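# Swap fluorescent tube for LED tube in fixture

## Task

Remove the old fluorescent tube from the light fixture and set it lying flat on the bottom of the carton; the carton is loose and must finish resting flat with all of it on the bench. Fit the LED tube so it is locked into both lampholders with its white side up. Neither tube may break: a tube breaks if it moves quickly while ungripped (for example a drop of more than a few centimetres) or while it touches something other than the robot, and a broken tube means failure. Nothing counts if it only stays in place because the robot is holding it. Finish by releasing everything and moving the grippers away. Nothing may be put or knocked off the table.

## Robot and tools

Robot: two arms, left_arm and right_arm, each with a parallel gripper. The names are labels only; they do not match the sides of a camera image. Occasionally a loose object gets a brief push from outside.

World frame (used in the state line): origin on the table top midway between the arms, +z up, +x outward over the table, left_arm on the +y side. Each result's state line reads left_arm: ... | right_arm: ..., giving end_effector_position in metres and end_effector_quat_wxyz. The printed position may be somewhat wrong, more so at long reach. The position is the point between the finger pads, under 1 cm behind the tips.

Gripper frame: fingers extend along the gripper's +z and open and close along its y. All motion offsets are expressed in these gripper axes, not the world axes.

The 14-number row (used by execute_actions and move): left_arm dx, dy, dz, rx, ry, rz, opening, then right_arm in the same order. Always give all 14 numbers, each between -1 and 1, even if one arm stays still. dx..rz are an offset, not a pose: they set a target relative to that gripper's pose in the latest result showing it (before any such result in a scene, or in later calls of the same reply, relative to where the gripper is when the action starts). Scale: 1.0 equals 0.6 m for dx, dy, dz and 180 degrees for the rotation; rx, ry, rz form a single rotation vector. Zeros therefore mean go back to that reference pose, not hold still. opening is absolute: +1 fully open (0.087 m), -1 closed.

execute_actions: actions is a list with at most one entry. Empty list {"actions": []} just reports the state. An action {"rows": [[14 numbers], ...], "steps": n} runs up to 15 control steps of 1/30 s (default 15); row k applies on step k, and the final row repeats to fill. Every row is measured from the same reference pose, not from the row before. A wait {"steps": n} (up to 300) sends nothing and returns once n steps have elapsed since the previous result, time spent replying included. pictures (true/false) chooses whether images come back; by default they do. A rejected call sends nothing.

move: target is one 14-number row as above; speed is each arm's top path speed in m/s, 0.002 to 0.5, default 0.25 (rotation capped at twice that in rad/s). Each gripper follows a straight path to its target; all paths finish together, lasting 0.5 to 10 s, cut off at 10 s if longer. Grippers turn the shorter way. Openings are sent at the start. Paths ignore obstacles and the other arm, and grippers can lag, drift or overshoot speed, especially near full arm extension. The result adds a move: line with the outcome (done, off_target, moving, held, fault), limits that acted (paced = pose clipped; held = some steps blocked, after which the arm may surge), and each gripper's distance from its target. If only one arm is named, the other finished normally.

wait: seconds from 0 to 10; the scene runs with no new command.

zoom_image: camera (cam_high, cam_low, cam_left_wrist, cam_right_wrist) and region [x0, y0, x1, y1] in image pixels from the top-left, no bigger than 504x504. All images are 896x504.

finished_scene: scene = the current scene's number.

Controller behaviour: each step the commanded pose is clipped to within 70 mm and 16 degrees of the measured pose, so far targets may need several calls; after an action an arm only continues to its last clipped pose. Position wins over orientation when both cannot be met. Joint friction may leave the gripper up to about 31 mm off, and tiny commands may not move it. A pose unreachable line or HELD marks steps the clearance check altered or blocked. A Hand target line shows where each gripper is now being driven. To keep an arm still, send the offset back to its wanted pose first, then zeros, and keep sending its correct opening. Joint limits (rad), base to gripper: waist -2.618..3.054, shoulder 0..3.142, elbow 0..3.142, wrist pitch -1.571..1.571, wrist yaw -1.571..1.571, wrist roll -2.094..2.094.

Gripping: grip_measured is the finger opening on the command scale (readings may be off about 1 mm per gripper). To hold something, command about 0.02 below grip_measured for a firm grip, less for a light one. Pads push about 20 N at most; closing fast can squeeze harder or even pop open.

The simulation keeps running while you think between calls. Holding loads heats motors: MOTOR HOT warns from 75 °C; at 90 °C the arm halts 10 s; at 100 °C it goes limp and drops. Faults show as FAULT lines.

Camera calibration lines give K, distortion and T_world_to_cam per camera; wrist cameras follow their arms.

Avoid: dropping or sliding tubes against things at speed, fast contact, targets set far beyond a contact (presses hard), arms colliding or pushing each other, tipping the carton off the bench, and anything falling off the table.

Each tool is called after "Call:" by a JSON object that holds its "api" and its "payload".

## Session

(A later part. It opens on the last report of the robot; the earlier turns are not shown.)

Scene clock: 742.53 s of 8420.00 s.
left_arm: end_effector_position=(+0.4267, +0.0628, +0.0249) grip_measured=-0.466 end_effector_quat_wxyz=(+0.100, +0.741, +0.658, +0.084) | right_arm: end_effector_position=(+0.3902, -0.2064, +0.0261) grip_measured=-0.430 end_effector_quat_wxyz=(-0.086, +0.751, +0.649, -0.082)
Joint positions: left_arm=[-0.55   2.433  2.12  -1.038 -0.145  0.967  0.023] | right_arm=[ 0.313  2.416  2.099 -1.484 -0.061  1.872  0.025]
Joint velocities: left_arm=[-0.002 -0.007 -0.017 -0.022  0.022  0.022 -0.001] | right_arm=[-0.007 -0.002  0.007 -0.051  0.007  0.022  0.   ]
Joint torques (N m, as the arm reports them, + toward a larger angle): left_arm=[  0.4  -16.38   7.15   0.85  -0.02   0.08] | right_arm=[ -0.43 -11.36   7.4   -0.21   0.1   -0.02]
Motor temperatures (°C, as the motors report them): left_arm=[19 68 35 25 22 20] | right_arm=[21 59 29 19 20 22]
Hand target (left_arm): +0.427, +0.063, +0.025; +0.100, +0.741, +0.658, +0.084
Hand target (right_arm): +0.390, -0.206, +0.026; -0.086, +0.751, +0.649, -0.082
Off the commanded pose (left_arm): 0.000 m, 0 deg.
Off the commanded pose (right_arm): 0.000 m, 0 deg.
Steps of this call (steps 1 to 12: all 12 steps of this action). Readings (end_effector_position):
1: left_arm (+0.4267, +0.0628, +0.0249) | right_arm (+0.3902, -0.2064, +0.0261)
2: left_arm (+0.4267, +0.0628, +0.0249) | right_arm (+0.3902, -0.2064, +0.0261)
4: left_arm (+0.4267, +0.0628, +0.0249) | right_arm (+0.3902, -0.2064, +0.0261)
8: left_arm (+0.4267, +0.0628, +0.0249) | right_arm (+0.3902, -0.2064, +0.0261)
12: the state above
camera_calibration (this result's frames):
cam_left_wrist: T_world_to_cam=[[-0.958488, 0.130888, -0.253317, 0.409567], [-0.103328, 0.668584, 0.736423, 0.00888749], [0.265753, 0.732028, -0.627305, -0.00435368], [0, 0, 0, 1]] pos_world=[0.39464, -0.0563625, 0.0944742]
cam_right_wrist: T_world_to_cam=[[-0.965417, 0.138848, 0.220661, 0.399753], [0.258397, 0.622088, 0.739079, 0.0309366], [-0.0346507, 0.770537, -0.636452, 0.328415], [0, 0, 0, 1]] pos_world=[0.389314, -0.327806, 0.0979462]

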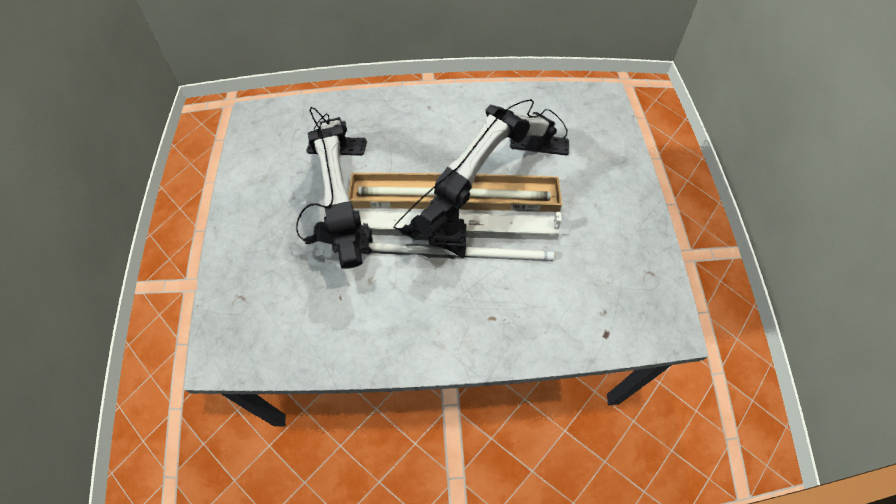

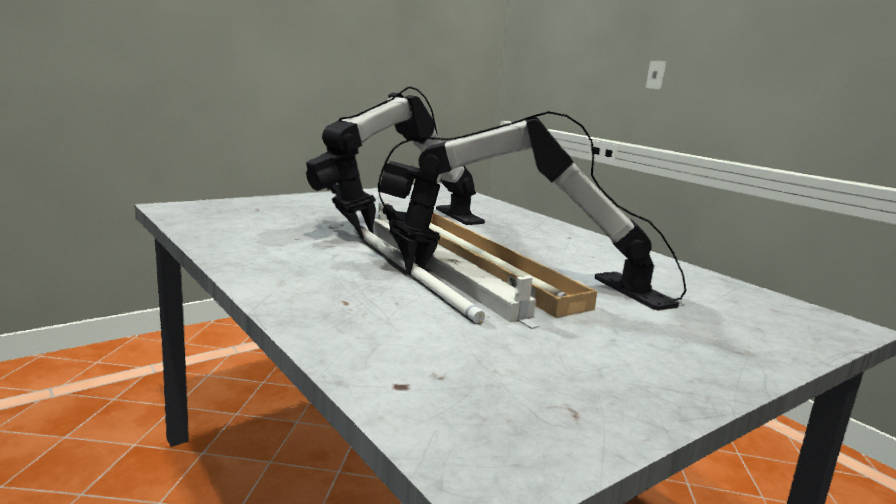

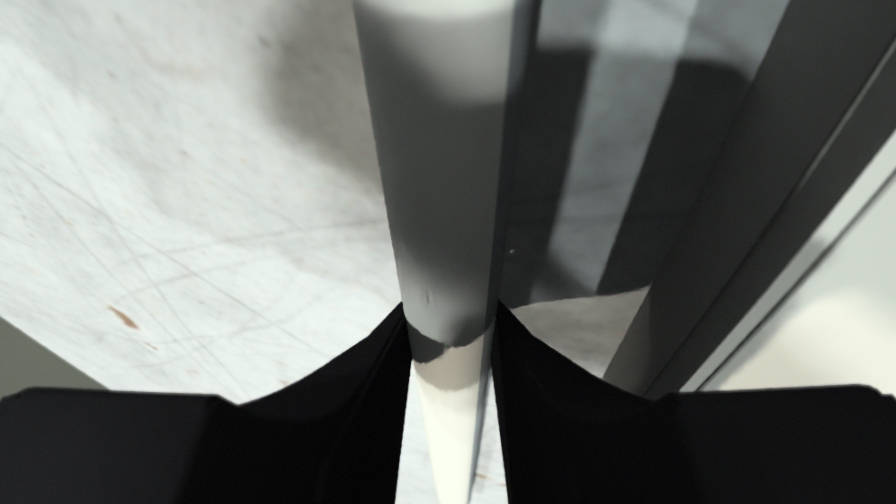

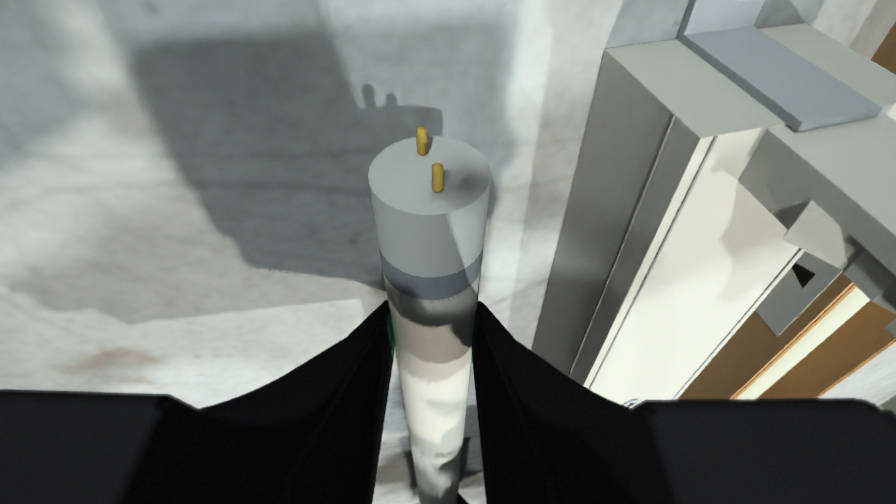

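Call:
{"api": "execute_actions", "payload": {"actions": [{"rows": [[0,0,0,0,0,0,-0.49,0,0,0,0,0,0,-0.43],[0,0,0,0,0,0,-0.49,0,0,0,0,0,0,-0.42],[0,0,0,0,0,0,-0.49,0,0,0,0,0,0,-0.40],[0,0,0,0,0,0,-0.49,0,0,0,0,0,0,-0.36],[0,0,0,0,0,0,-0.49,0,0,0,0,0,0,-0.3],[0,0,0,0,0,0,-0.49,0,0,0,0,0,0,-0.2],[0,0,0,0,0,0,-0.49,0,0,0,0,0,0,-0.08]], "steps": 12}], "pictures": false}}

Call:
{"api": "move", "payload": {"target": [0,0,0,0,0,0,-0.49,-0.0015,-0.035,-0.15,-0.075,0,0,-0.08], "speed": 0.1}}

Call:
{"api": "move", "payload": {"target": [0,0,0,0,0,0,-0.49,-0.185,-0.12,-0.075,0,0,-0.015,0.6], "speed": 0.15}}

Scene clock: 765.87 s of 8420.00 s.
left_arm: end_effector_position=(+0.4267, +0.0628, +0.0249) grip_measured=-0.466 end_effector_quat_wxyz=(+0.100, +0.741, +0.658, +0.084) | right_arm: end_effector_position=(+0.3902, -0.2064, +0.0261) grip_measured=-0.080 end_effector_quat_wxyz=(-0.086, +0.751, +0.649, -0.082)
Joint positions: left_arm=[-0.55   2.433  2.12  -1.038 -0.145  0.967  0.023] | right_arm=[ 0.313  2.416  2.099 -1.484 -0.061  1.872  0.04 ]
Joint velocities: left_arm=[-0.002 -0.002 -0.007  0.007 -0.051 -0.051 -0.   ] | right_arm=[-0.022  0.002  0.017  0.037 -0.051 -0.037  0.001]
Joint torques (N m, as the arm reports them, + toward a larger angle): left_arm=[  0.42 -16.28   7.09   0.82  -0.06   0.07] | right_arm=[ -0.38 -11.3    7.35  -0.21   0.1   -0.03]
Motor temperatures (°C, as the motors report them): left_arm=[19 72 35 25 22 20] | right_arm=[21 59 29 19 20 22]
Hand target (left_arm): +0.427, +0.063, +0.025; +0.100, +0.741, +0.658, +0.084
Hand target (right_arm): +0.390, -0.206, +0.026; -0.086, +0.751, +0.649, -0.082
Off the commanded pose (left_arm): 0.000 m, 0 deg.
Off the commanded pose (right_arm): 0.000 m, 0 deg.
Steps of this call (steps 1 to 90: nothing new was sent; then 19.93 s passed at rest; steps 91 to 102: all 12 steps of this action). Readings (end_effector_position):
91: left_arm (+0.4267, +0.0628, +0.0249) | right_arm (+0.3902, -0.2064, +0.0261)
92: left_arm (+0.4267, +0.0628, +0.0249) | right_arm (+0.3902, -0.2064, +0.0261)
94: left_arm (+0.4267, +0.0628, +0.0249) | right_arm (+0.3902, -0.2064, +0.0261)
98: left_arm (+0.4267, +0.0628, +0.0249) | right_arm (+0.3902, -0.2064, +0.0261)
102: the state above

Scene clock: 767.60 s of 8420.00 s.
left_arm: end_effector_position=(+0.4267, +0.0628, +0.0249) grip_measured=-0.466 end_effector_quat_wxyz=(+0.100, +0.741, +0.658, +0.084) | right_arm: end_effector_position=(+0.3953, -0.2077, +0.1191) grip_measured=-0.080 end_effector_quat_wxyz=(-0.001, +0.756, +0.655, -0.002)
Joint positions: left_arm=[-0.55   2.433  2.12  -1.038 -0.145  0.967  0.023] | right_arm=[ 0.334  2.169  2.077 -1.483  0.001  1.897  0.04 ]
Joint velocities: left_arm=[ 0.012 -0.002 -0.007  0.007 -0.007 -0.007  0.   ] | right_arm=[-0.027 -0.002  0.012 -0.066  0.037 -0.007  0.   ]
Joint torques (N m, as the arm reports them, + toward a larger angle): left_arm=[  0.39 -16.38   7.14   0.85  -0.02   0.08] | right_arm=[  0.13 -10.82   5.78   0.26   0.17   0.02]
Motor temperatures (°C, as the motors report them): left_arm=[19 72 35 25 22 20] | right_arm=[21 59 28 19 20 22]
Hand target (left_arm): +0.427, +0.063, +0.025; +0.100, +0.741, +0.658, +0.084
Hand target (right_arm): +0.392, -0.206, +0.119; +0.002, +0.756, +0.655, -0.004
Off the commanded pose (left_arm): 0.000 m, 0 deg.
Off the commanded pose (right_arm): 0.004 m, 1 deg.
move: done
camera_calibration (this result's frames):
cam_left_wrist: T_world_to_cam=[[-0.958488, 0.130888, -0.253317, 0.409567], [-0.103328, 0.668584, 0.736423, 0.00888749], [0.265753, 0.732028, -0.627305, -0.00435368], [0, 0, 0, 1]] pos_world=[0.39464, -0.0563625, 0.0944742]
cam_right_wrist: T_world_to_cam=[[-0.990365, 0.138014, -0.0114092, 0.42166], [0.0805928, 0.641391, 0.762969, 0.033112], [0.112618, 0.754698, -0.646334, 0.328427], [0, 0, 0, 1]] pos_world=[0.377941, -0.327296, 0.191821]

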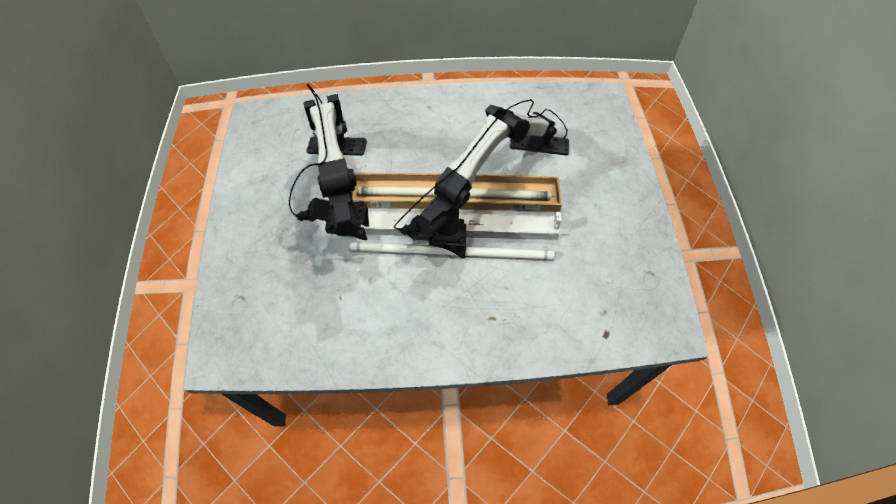

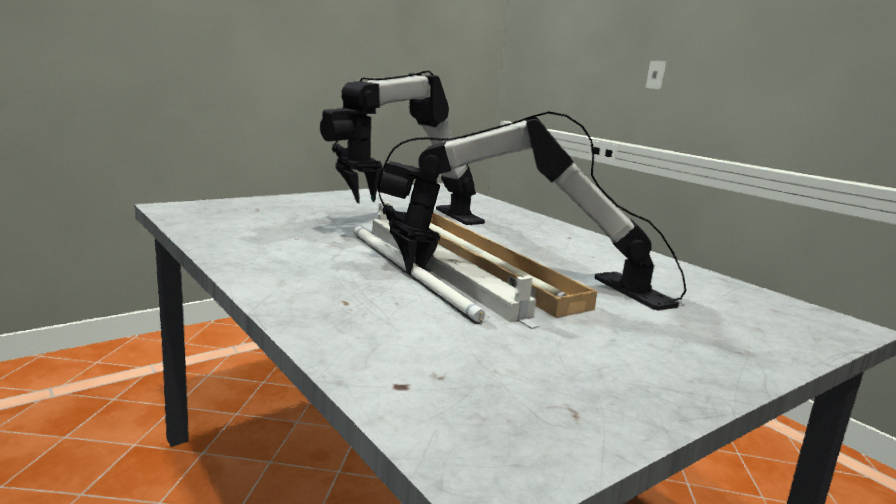

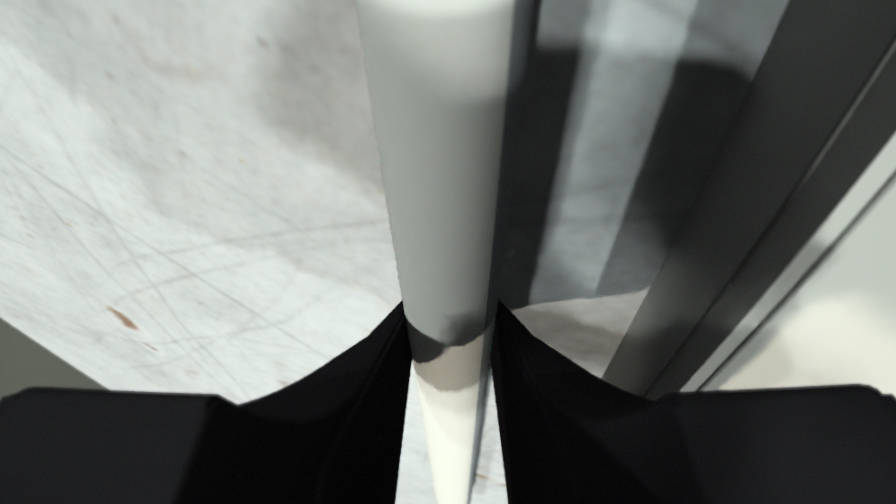

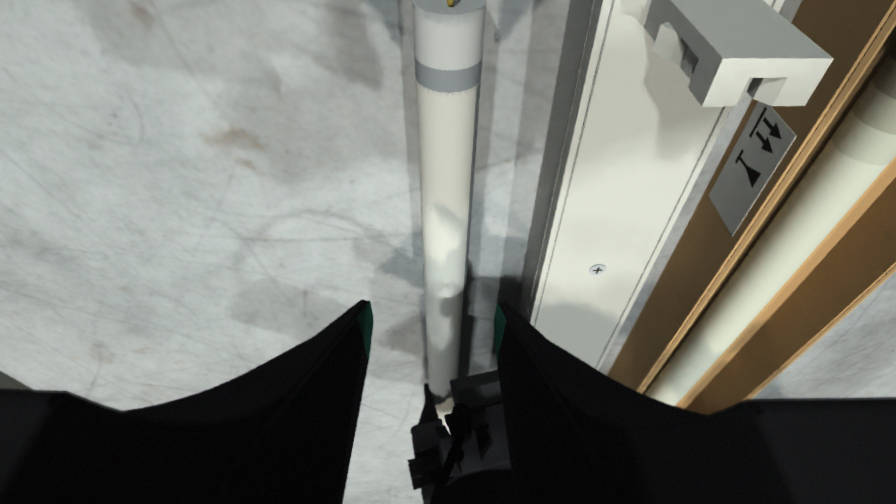

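Scene clock: 769.03 s of 8420.00 s.
left_arm: end_effector_position=(+0.4267, +0.0628, +0.0249) grip_measured=-0.466 end_effector_quat_wxyz=(+0.100, +0.741, +0.658, +0.084) | right_arm: end_effector_position=(+0.3214, -0.3077, +0.1687) grip_measured=+0.600 end_effector_quat_wxyz=(+0.011, +0.743, +0.669, +0.008)
Joint positions: left_arm=[-0.55   2.433  2.12  -1.038 -0.145  0.967  0.023] | right_arm=[ 0.081  1.817  1.772 -1.498  0.004  1.605  0.07 ]
Joint velocities: left_arm=[-0.012  0.007 -0.002 -0.007 -0.037 -0.051 -0.   ] | right_arm=[-0.007  0.002 -0.002 -0.051  0.007 -0.022  0.   ]
Joint torques (N m, as the arm reports them, + toward a larger angle): left_arm=[  0.4  -16.38   7.13   0.85  -0.02   0.08] | right_arm=[-0.52 -8.46  5.14  0.14  0.16 -0.14]
Motor temperatures (°C, as the motors report them): left_arm=[19 72 35 25 22 20] | right_arm=[21 59 28 19 20 22]
Hand target (left_arm): +0.427, +0.063, +0.025; +0.100, +0.741, +0.658, +0.084
Hand target (right_arm): +0.310, -0.308, +0.166; +0.001, +0.740, +0.673, -0.003
Off the commanded pose (left_arm): 0.000 m, 0 deg.
Off the commanded pose (right_arm): 0.014 m, 2 deg.
move: off_target (right_arm)
camera_calibration (this result's frames):
cam_left_wrist: T_world_to_cam=[[-0.958488, 0.130888, -0.253317, 0.409567], [-0.103328, 0.668584, 0.736423, 0.00888749], [0.265753, 0.732028, -0.627305, -0.00435368], [0, 0, 0, 1]] pos_world=[0.39464, -0.0563625, 0.0944742]
cam_right_wrist: T_world_to_cam=[[-0.994127, 0.0992883, -0.0430619, 0.357501], [0.0316551, 0.647262, 0.76161, 0.0831474], [0.103491, 0.755774, -0.646603, 0.447525], [0, 0, 0, 1]] pos_world=[0.306454, -0.427542, 0.24144]

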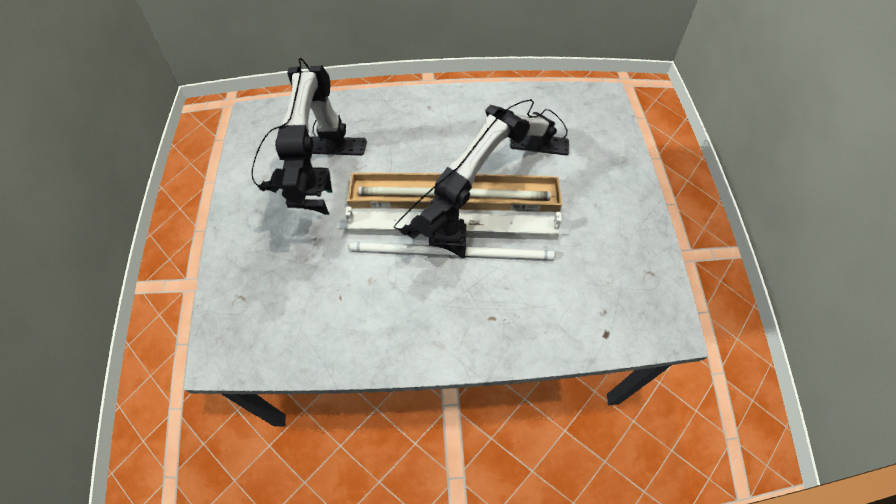

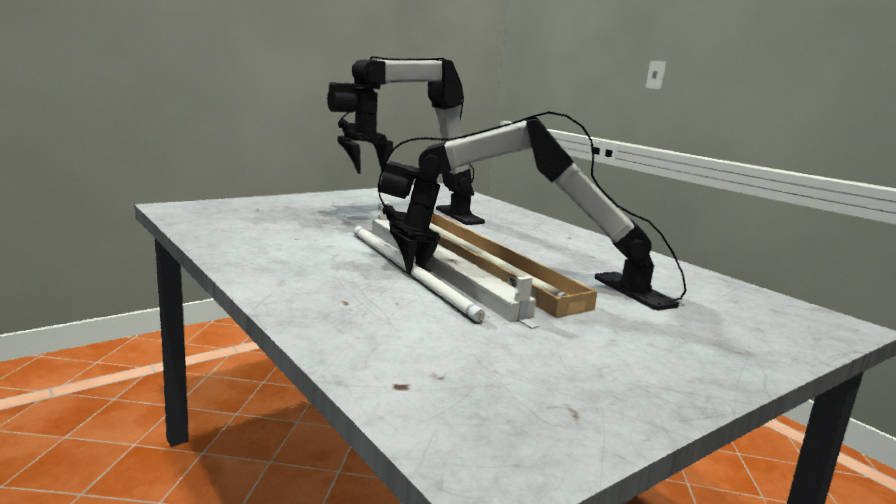

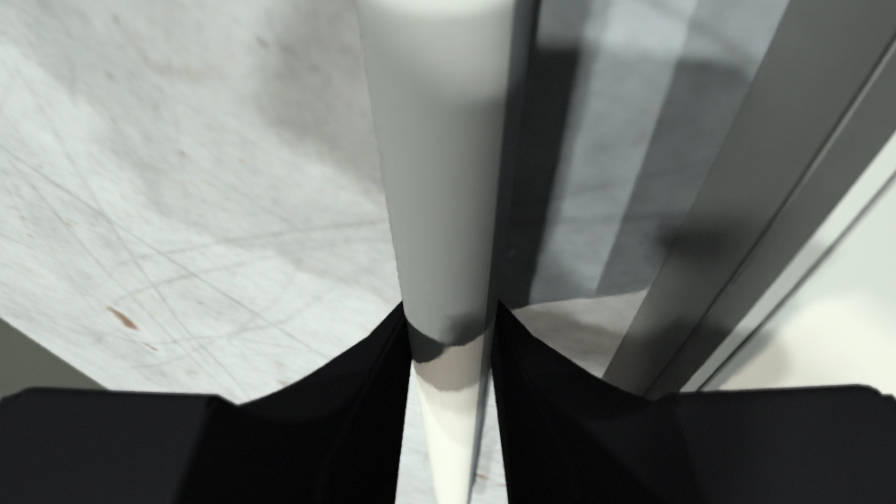

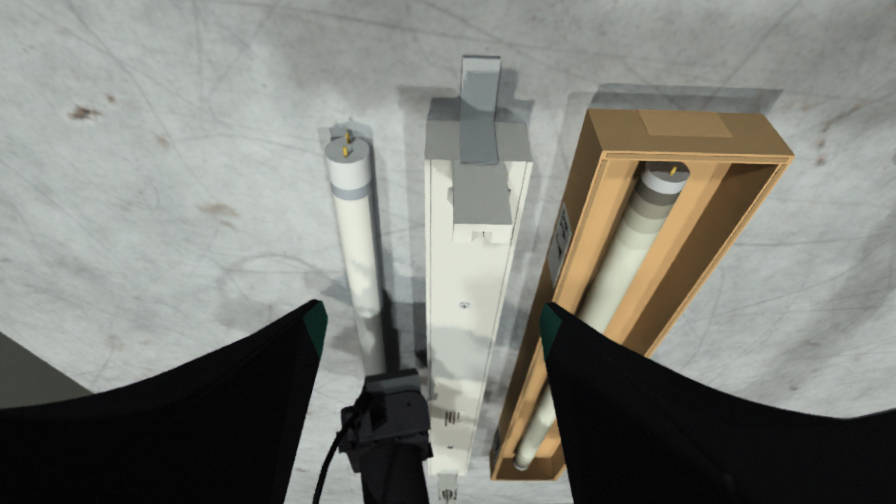

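Call:
{"api": "move", "payload": {"target": [0.0037,0.0058,-0.105,0,0,0,-0.49,0,0,0,0,0,0,0.6], "speed": 0.04}}

Call:
{"api": "move", "payload": {"target": [-0.0013,-0.033,-0.068,0,0.0024,-0.0091,-0.49,0,0,0,0,0,0,0.6], "speed": 0.05}}

Scene clock: 783.77 s of 8420.00 s.
left_arm: end_effector_position=(+0.4141, +0.0742, +0.0697) grip_measured=-0.466 end_effector_quat_wxyz=(+0.080, +0.743, +0.659, +0.082) | right_arm: end_effector_position=(+0.3213, -0.3077, +0.1687) grip_measured=+0.600 end_effector_quat_wxyz=(+0.011, +0.742, +0.670, +0.008)
Joint positions: left_arm=[-0.55   2.393  2.23  -1.229 -0.145  0.965  0.023] | right_arm=[ 0.081  1.817  1.772 -1.498  0.004  1.602  0.07 ]
Joint velocities: left_arm=[ 0.007  0.002  0.007 -0.007 -0.007  0.022 -0.   ] | right_arm=[-0.022  0.002 -0.002  0.007 -0.11  -0.022 -0.001]
Joint torques (N m, as the arm reports them, + toward a larger angle): left_arm=[ -0.29 -17.94   9.2    0.67  -0.04  -0.01] | right_arm=[-0.36 -7.48  7.8   0.3   0.12 -0.03]
Motor temperatures (°C, as the motors report them): left_arm=[19 74 36 25 22 20] | right_arm=[21 56 28 19 20 22]
Hand target (left_arm): +0.415, +0.067, +0.087; +0.101, +0.741, +0.658, +0.084
Hand target (right_arm): +0.321, -0.308, +0.169; +0.011, +0.743, +0.669, +0.008
Off the commanded pose (left_arm): 0.018 m, 2 deg.
Off the commanded pose (right_arm): 0.000 m, 0 deg.
After step 90, 9.70 s passed at rest.
move: off_target (left_arm)
camera_calibration (this result's frames):
cam_left_wrist: T_world_to_cam=[[-0.965845, 0.135892, -0.220628, 0.407697], [-0.0817407, 0.64819, 0.757079, -0.04197], [0.24589, 0.749255, -0.614943, 0.0248138], [0, 0, 0, 1]] pos_world=[0.38424, -0.0467901, 0.136983]
cam_right_wrist: T_world_to_cam=[[-0.994389, 0.0966313, -0.0430528, 0.356655], [0.0299394, 0.647398, 0.761564, 0.083747], [0.101463, 0.756001, -0.646659, 0.448257], [0, 0, 0, 1]] pos_world=[0.306665, -0.427565, 0.241446]

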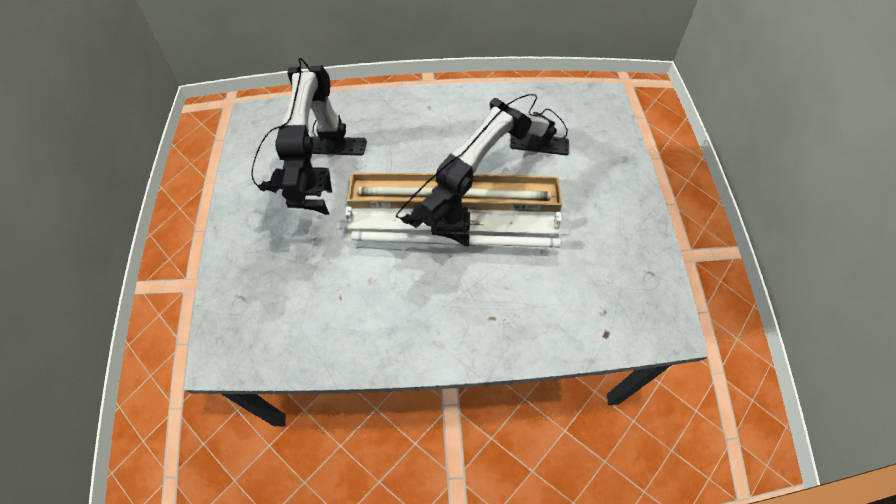

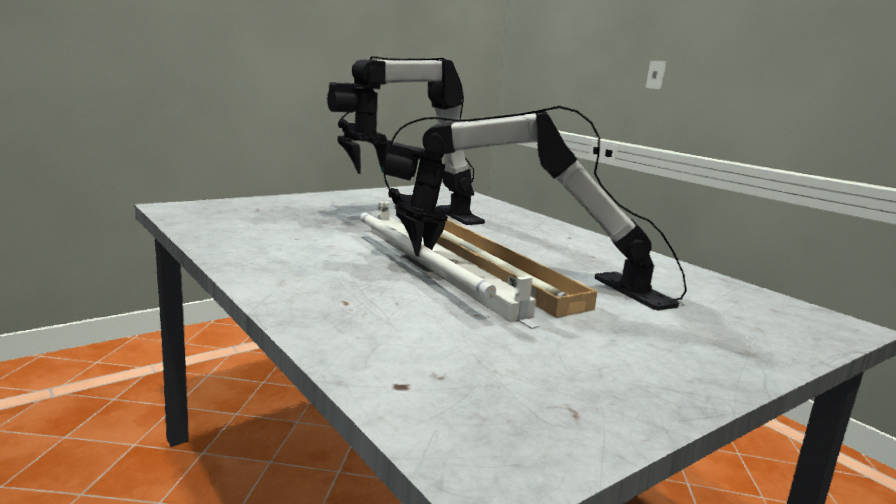

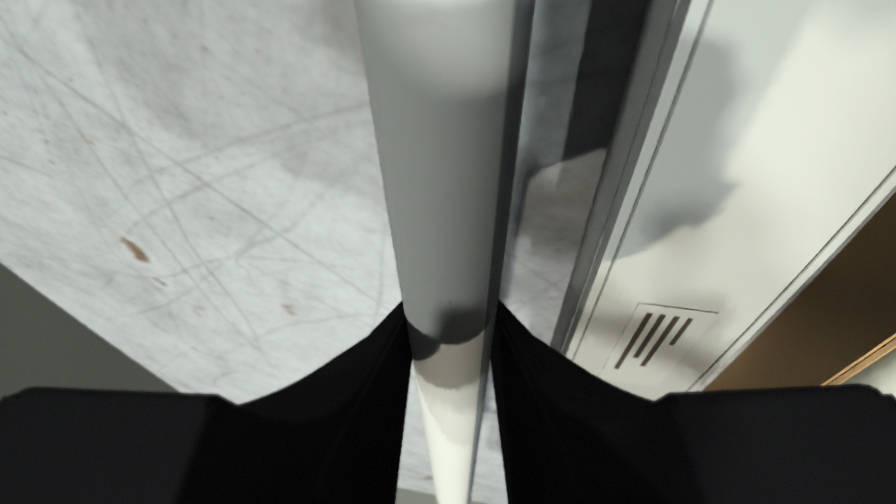

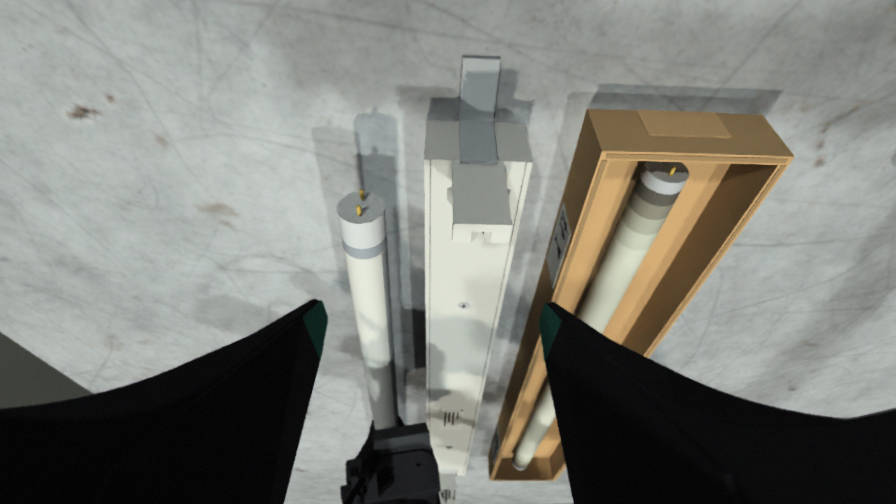

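Scene clock: 785.03 s of 8420.00 s.
left_arm: end_effector_position=(+0.3908, +0.0749, +0.0983) grip_measured=-0.466 end_effector_quat_wxyz=(+0.078, +0.734, +0.670, +0.078) | right_arm: end_effector_position=(+0.3213, -0.3077, +0.1687) grip_measured=+0.600 end_effector_quat_wxyz=(+0.011, +0.742, +0.670, +0.008)
Joint positions: left_arm=[-0.579  2.326  2.23  -1.308 -0.145  0.907  0.023] | right_arm=[ 0.081  1.817  1.772 -1.498  0.004  1.602  0.07 ]
Joint velocities: left_arm=[-0.002 -0.007 -0.007 -0.037 -0.007 -0.051  0.001] | right_arm=[-0.017  0.012  0.012 -0.051 -0.007 -0.037 -0.001]
Joint torques (N m, as the arm reports them, + toward a larger angle): left_arm=[ -0.15 -17.41   6.02   0.7   -0.15  -0.01] | right_arm=[-0.46 -7.5   7.91  0.31  0.13 -0.07]
Motor temperatures (°C, as the motors report them): left_arm=[19 75 36 25 22 20] | right_arm=[21 56 28 19 20 22]
Hand target (left_arm): +0.386, +0.076, +0.105; +0.079, +0.734, +0.670, +0.083
Hand target (right_arm): +0.321, -0.308, +0.169; +0.011, +0.742, +0.670, +0.008
Off the commanded pose (left_arm): 0.009 m, 1 deg.
Off the commanded pose (right_arm): 0.000 m, 0 deg.
MOTOR HOT: a motor of the left arm reached 75 °C. Now the hottest motor of the left arm, joint 2 (shoulder), reports 75 °C. The controller's stop level is 90 °C. To cool a motor, set the load down, stop pushing, or move to a pose that needs little force.
move: done
camera_calibration (this result's frames):
cam_left_wrist: T_world_to_cam=[[-0.971252, 0.107792, -0.212253, 0.394865], [-0.0928249, 0.649549, 0.754632, -0.0615421], [0.219212, 0.75264, -0.62087, 0.0583723], [0, 0, 0, 1]] pos_world=[0.365005, -0.0465222, 0.166495]
cam_right_wrist: T_world_to_cam=[[-0.994389, 0.0966313, -0.0430528, 0.356655], [0.0299394, 0.647398, 0.761564, 0.083747], [0.101463, 0.756001, -0.646659, 0.448257], [0, 0, 0, 1]] pos_world=[0.306665, -0.427565, 0.241446]

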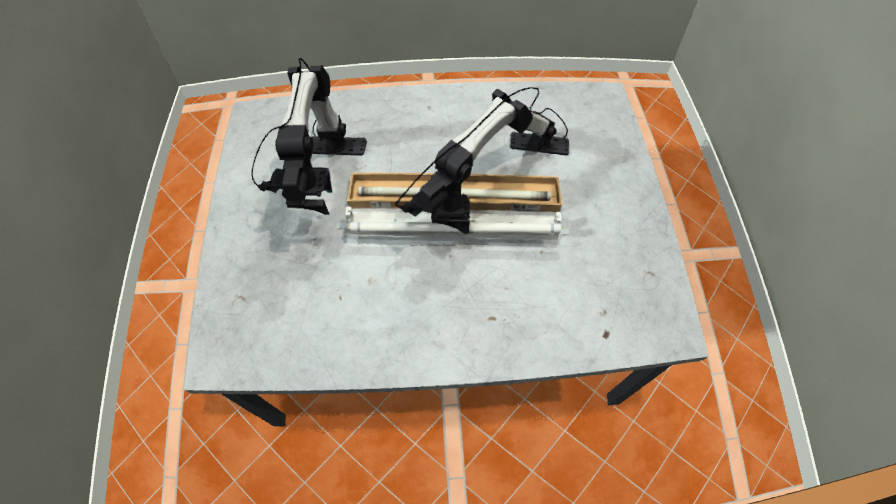

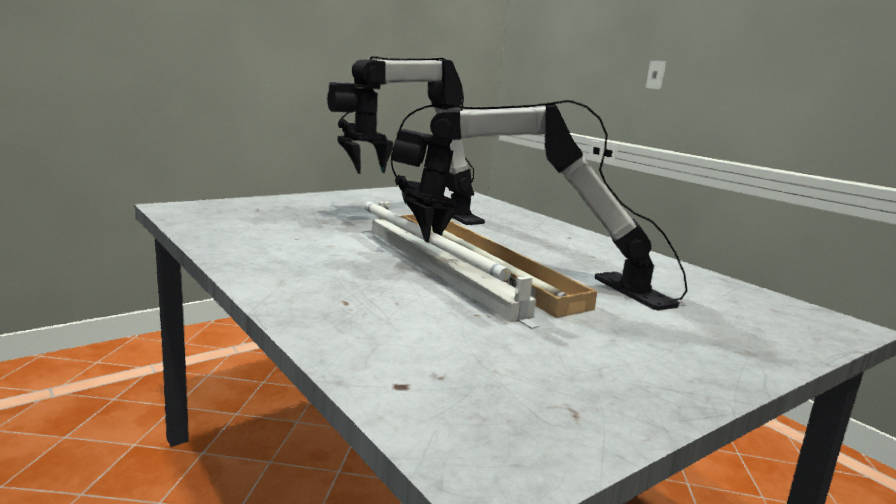

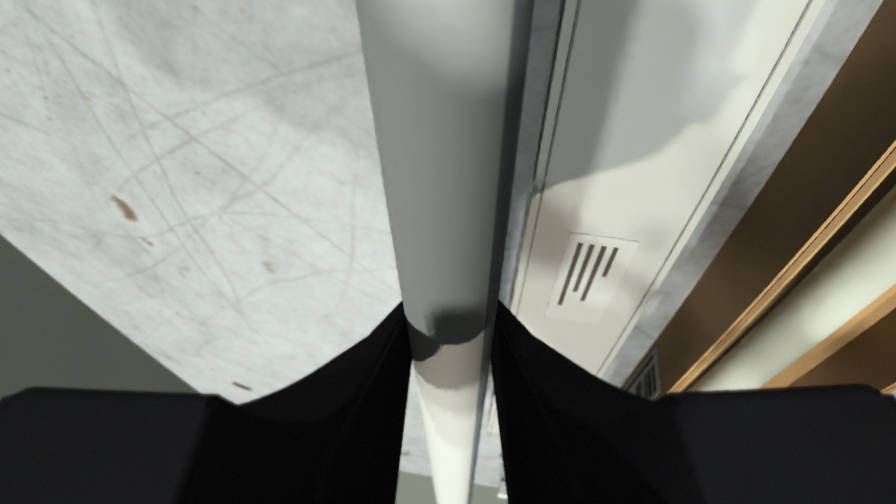

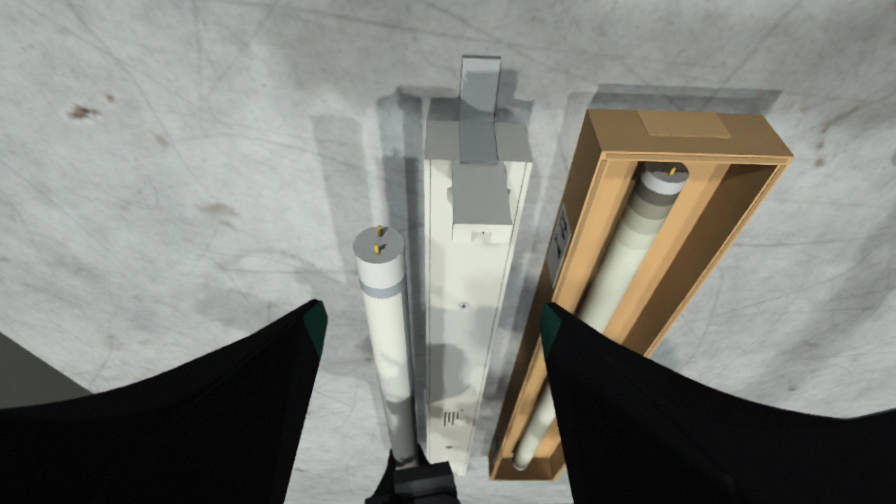

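Call:
{"api": "move", "payload": {"target": [-0.0042,-0.022,-0.055,-0.013,-0.0055,0,-0.49,0,0,0,0,0,0,0.6], "speed": 0.05}}

Scene clock: 793.53 s of 8420.00 s.
left_arm: end_effector_position=(+0.3757, +0.0712, +0.1239) grip_measured=-0.466 end_effector_quat_wxyz=(+0.100, +0.734, +0.668, +0.078) | right_arm: end_effector_position=(+0.3213, -0.3077, +0.1687) grip_measured=+0.600 end_effector_quat_wxyz=(+0.011, +0.742, +0.670, +0.008)
Joint positions: left_arm=[-0.608  2.241  2.186 -1.309 -0.148  0.884  0.023] | right_arm=[ 0.081  1.817  1.772 -1.498  0.004  1.602  0.07 ]
Joint velocities: left_arm=[ 0.002 -0.017 -0.007 -0.022  0.022 -0.022  0.   ] | right_arm=[ 0.017 -0.012  0.002  0.037 -0.007 -0.007 -0.   ]
Joint torques (N m, as the arm reports them, + toward a larger angle): left_arm=[ -0.31 -16.67   5.55   0.79  -0.21  -0.03] | right_arm=[-0.46 -7.57  7.81  0.3   0.15 -0.04]
Motor temperatures (°C, as the motors report them): left_arm=[19 76 35 25 22 20] | right_arm=[21 54 28 19 20 22]
Hand target (left_arm): +0.371, +0.074, +0.128; +0.098, +0.733, +0.668, +0.085
Hand target (right_arm): +0.321, -0.308, +0.169; +0.011, +0.742, +0.670, +0.008
Off the commanded pose (left_arm): 0.007 m, 1 deg.
Off the commanded pose (right_arm): 0.000 m, 0 deg.
MOTOR HOT: still on. Now the hottest motor of the left arm, joint 2 (shoulder), reports 76 °C; the controller's stop level is 90 °C.
After step 90, 4.50 s passed at rest.
move: done
camera_calibration (this result's frames):
cam_left_wrist: T_world_to_cam=[[-0.963921, 0.106285, -0.24405, 0.387268], [-0.110771, 0.67351, 0.730831, -0.0718141], [0.242047, 0.731497, -0.637437, 0.0753269], [0, 0, 0, 1]] pos_world=[0.347108, -0.0478947, 0.195013]
cam_right_wrist: T_world_to_cam=[[-0.994389, 0.0966313, -0.0430528, 0.356655], [0.0299394, 0.647398, 0.761564, 0.083747], [0.101463, 0.756001, -0.646659, 0.448257], [0, 0, 0, 1]] pos_world=[0.306665, -0.427565, 0.241446]

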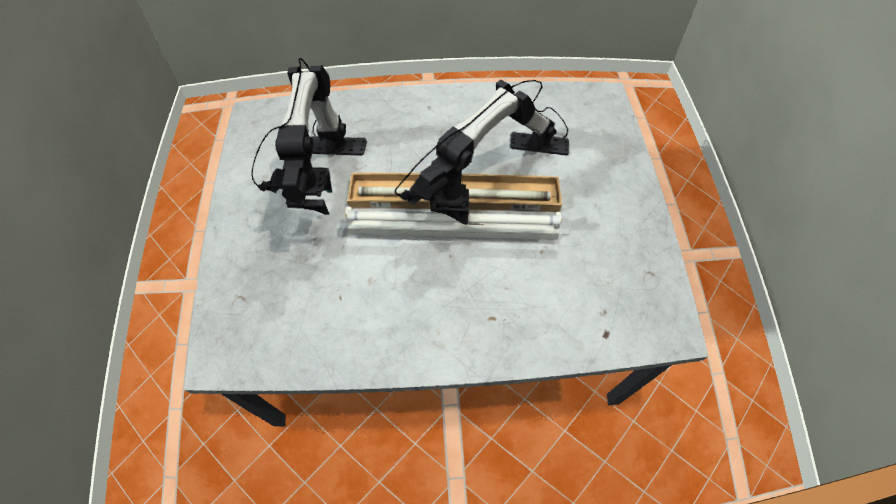

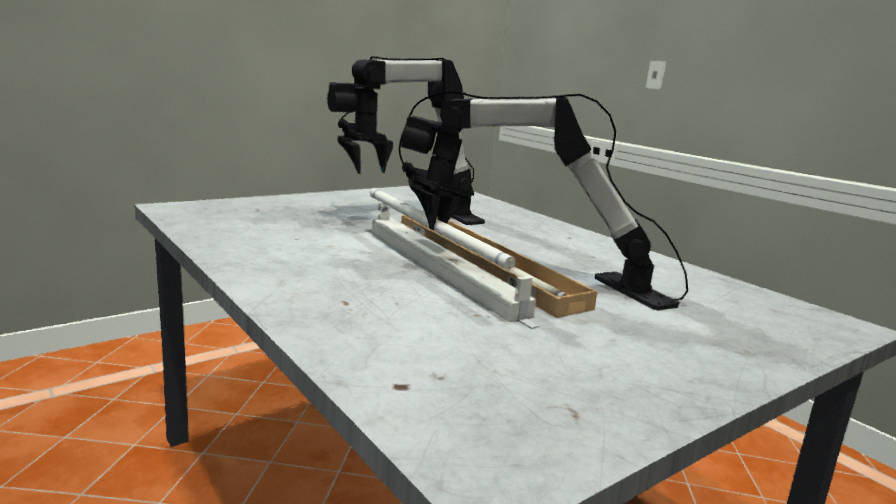

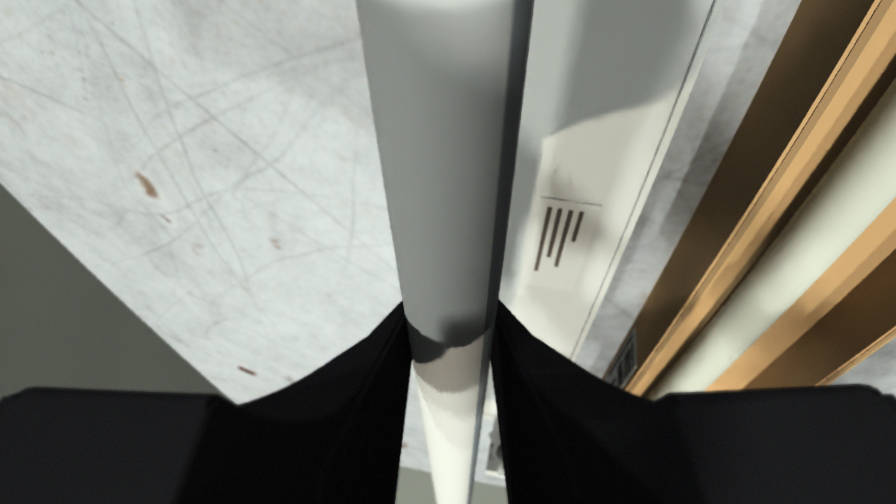

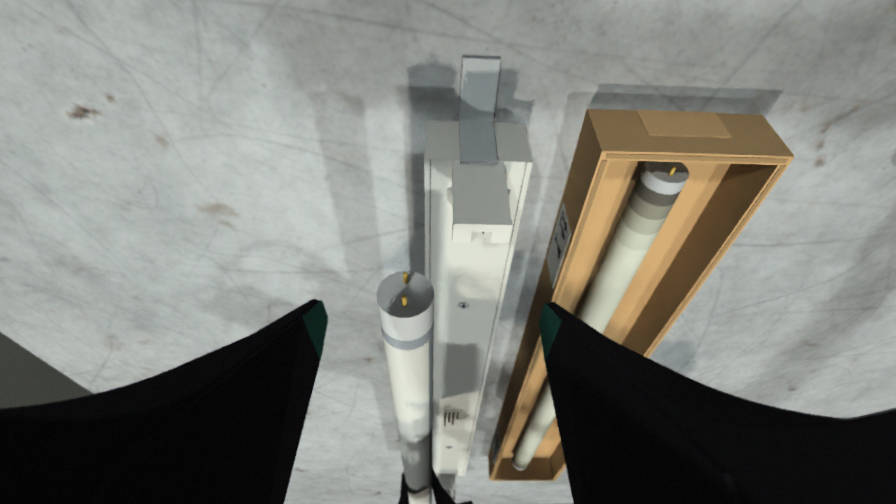

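Call:
{"api": "move", "payload": {"target": [-0.0008,-0.0707,0.006,0,0.005,-0.002,-0.49,0,0,0,0,0,0,0.6], "speed": 0.05}}

Scene clock: 802.60 s of 8420.00 s.
left_arm: end_effector_position=(+0.3371, +0.0735, +0.1050) grip_measured=-0.466 end_effector_quat_wxyz=(+0.085, +0.733, +0.671, +0.075) | right_arm: end_effector_position=(+0.3213, -0.3077, +0.1687) grip_measured=+0.600 end_effector_quat_wxyz=(+0.011, +0.742, +0.670, +0.008)
Joint positions: left_arm=[-0.667  2.132  1.939 -1.211 -0.155  0.815  0.023] | right_arm=[ 0.081  1.817  1.772 -1.498  0.004  1.602  0.07 ]
Joint velocities: left_arm=[-0.007  0.007 -0.007  0.007  0.007  0.007 -0.002] | right_arm=[ 0.007  0.007  0.017 -0.022 -0.066 -0.007 -0.001]
Joint torques (N m, as the arm reports them, + toward a larger angle): left_arm=[ -0.26 -16.01   5.6    0.82  -0.22  -0.02] | right_arm=[-0.39 -7.54  7.89  0.32  0.12 -0.07]
Motor temperatures (°C, as the motors report them): left_arm=[19 77 35 25 22 20] | right_arm=[21 52 28 19 20 22]
Hand target (left_arm): +0.336, +0.073, +0.111; +0.095, +0.731, +0.671, +0.082
Hand target (right_arm): +0.321, -0.308, +0.169; +0.011, +0.742, +0.670, +0.008
Off the commanded pose (left_arm): 0.005 m, 1 deg.
Off the commanded pose (right_arm): 0.000 m, 0 deg.
MOTOR HOT: still on. Now the hottest motor of the left arm, joint 2 (shoulder), reports 77 °C; the controller's stop level is 90 °C.
After step 90, 4.80 s passed at rest.
move: done
camera_calibration (this result's frames):
cam_left_wrist: T_world_to_cam=[[-0.970359, 0.102541, -0.218833, 0.344983], [-0.0983388, 0.659616, 0.745142, -0.0685034], [0.220754, 0.744575, -0.629981, 0.0764318], [0, 0, 0, 1]] pos_world=[0.311149, -0.0470982, 0.174689]
cam_right_wrist: T_world_to_cam=[[-0.994389, 0.0966313, -0.0430528, 0.356655], [0.0299394, 0.647398, 0.761564, 0.083747], [0.101463, 0.756001, -0.646659, 0.448257], [0, 0, 0, 1]] pos_world=[0.306665, -0.427565, 0.241446]

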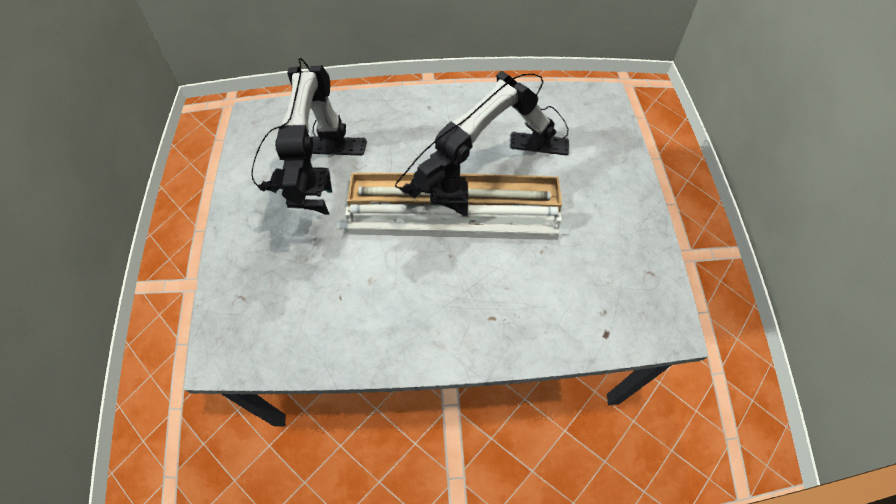

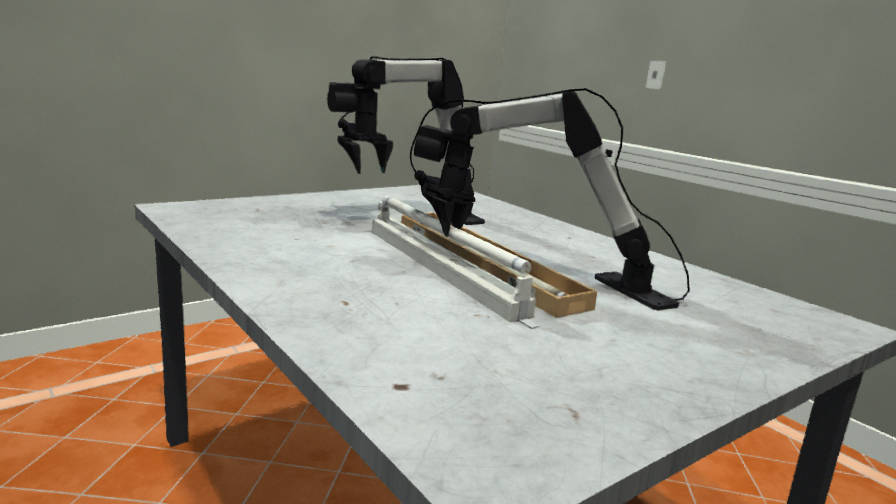

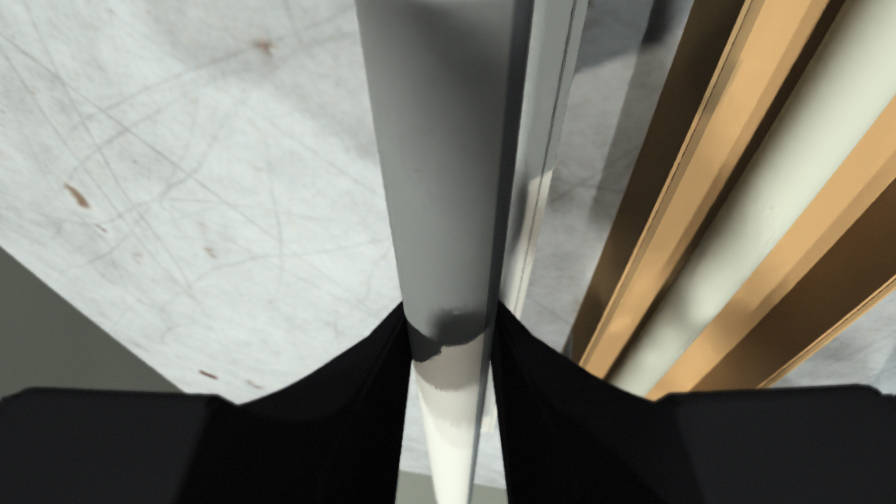

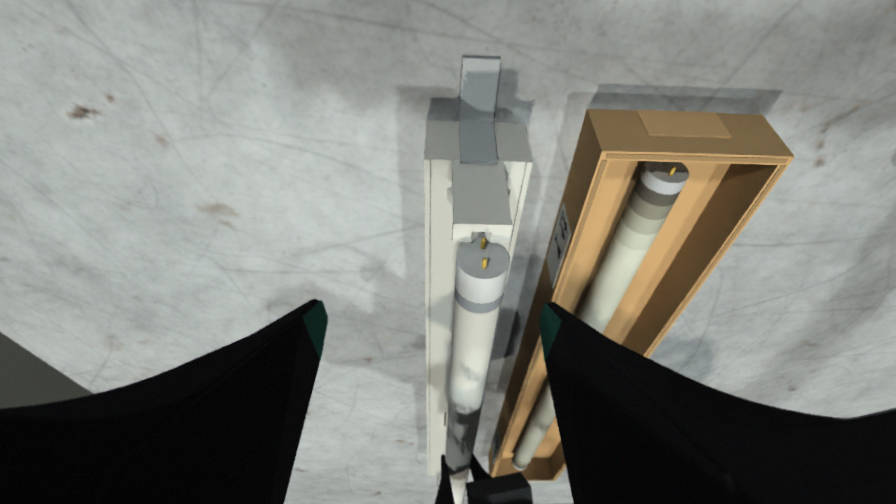

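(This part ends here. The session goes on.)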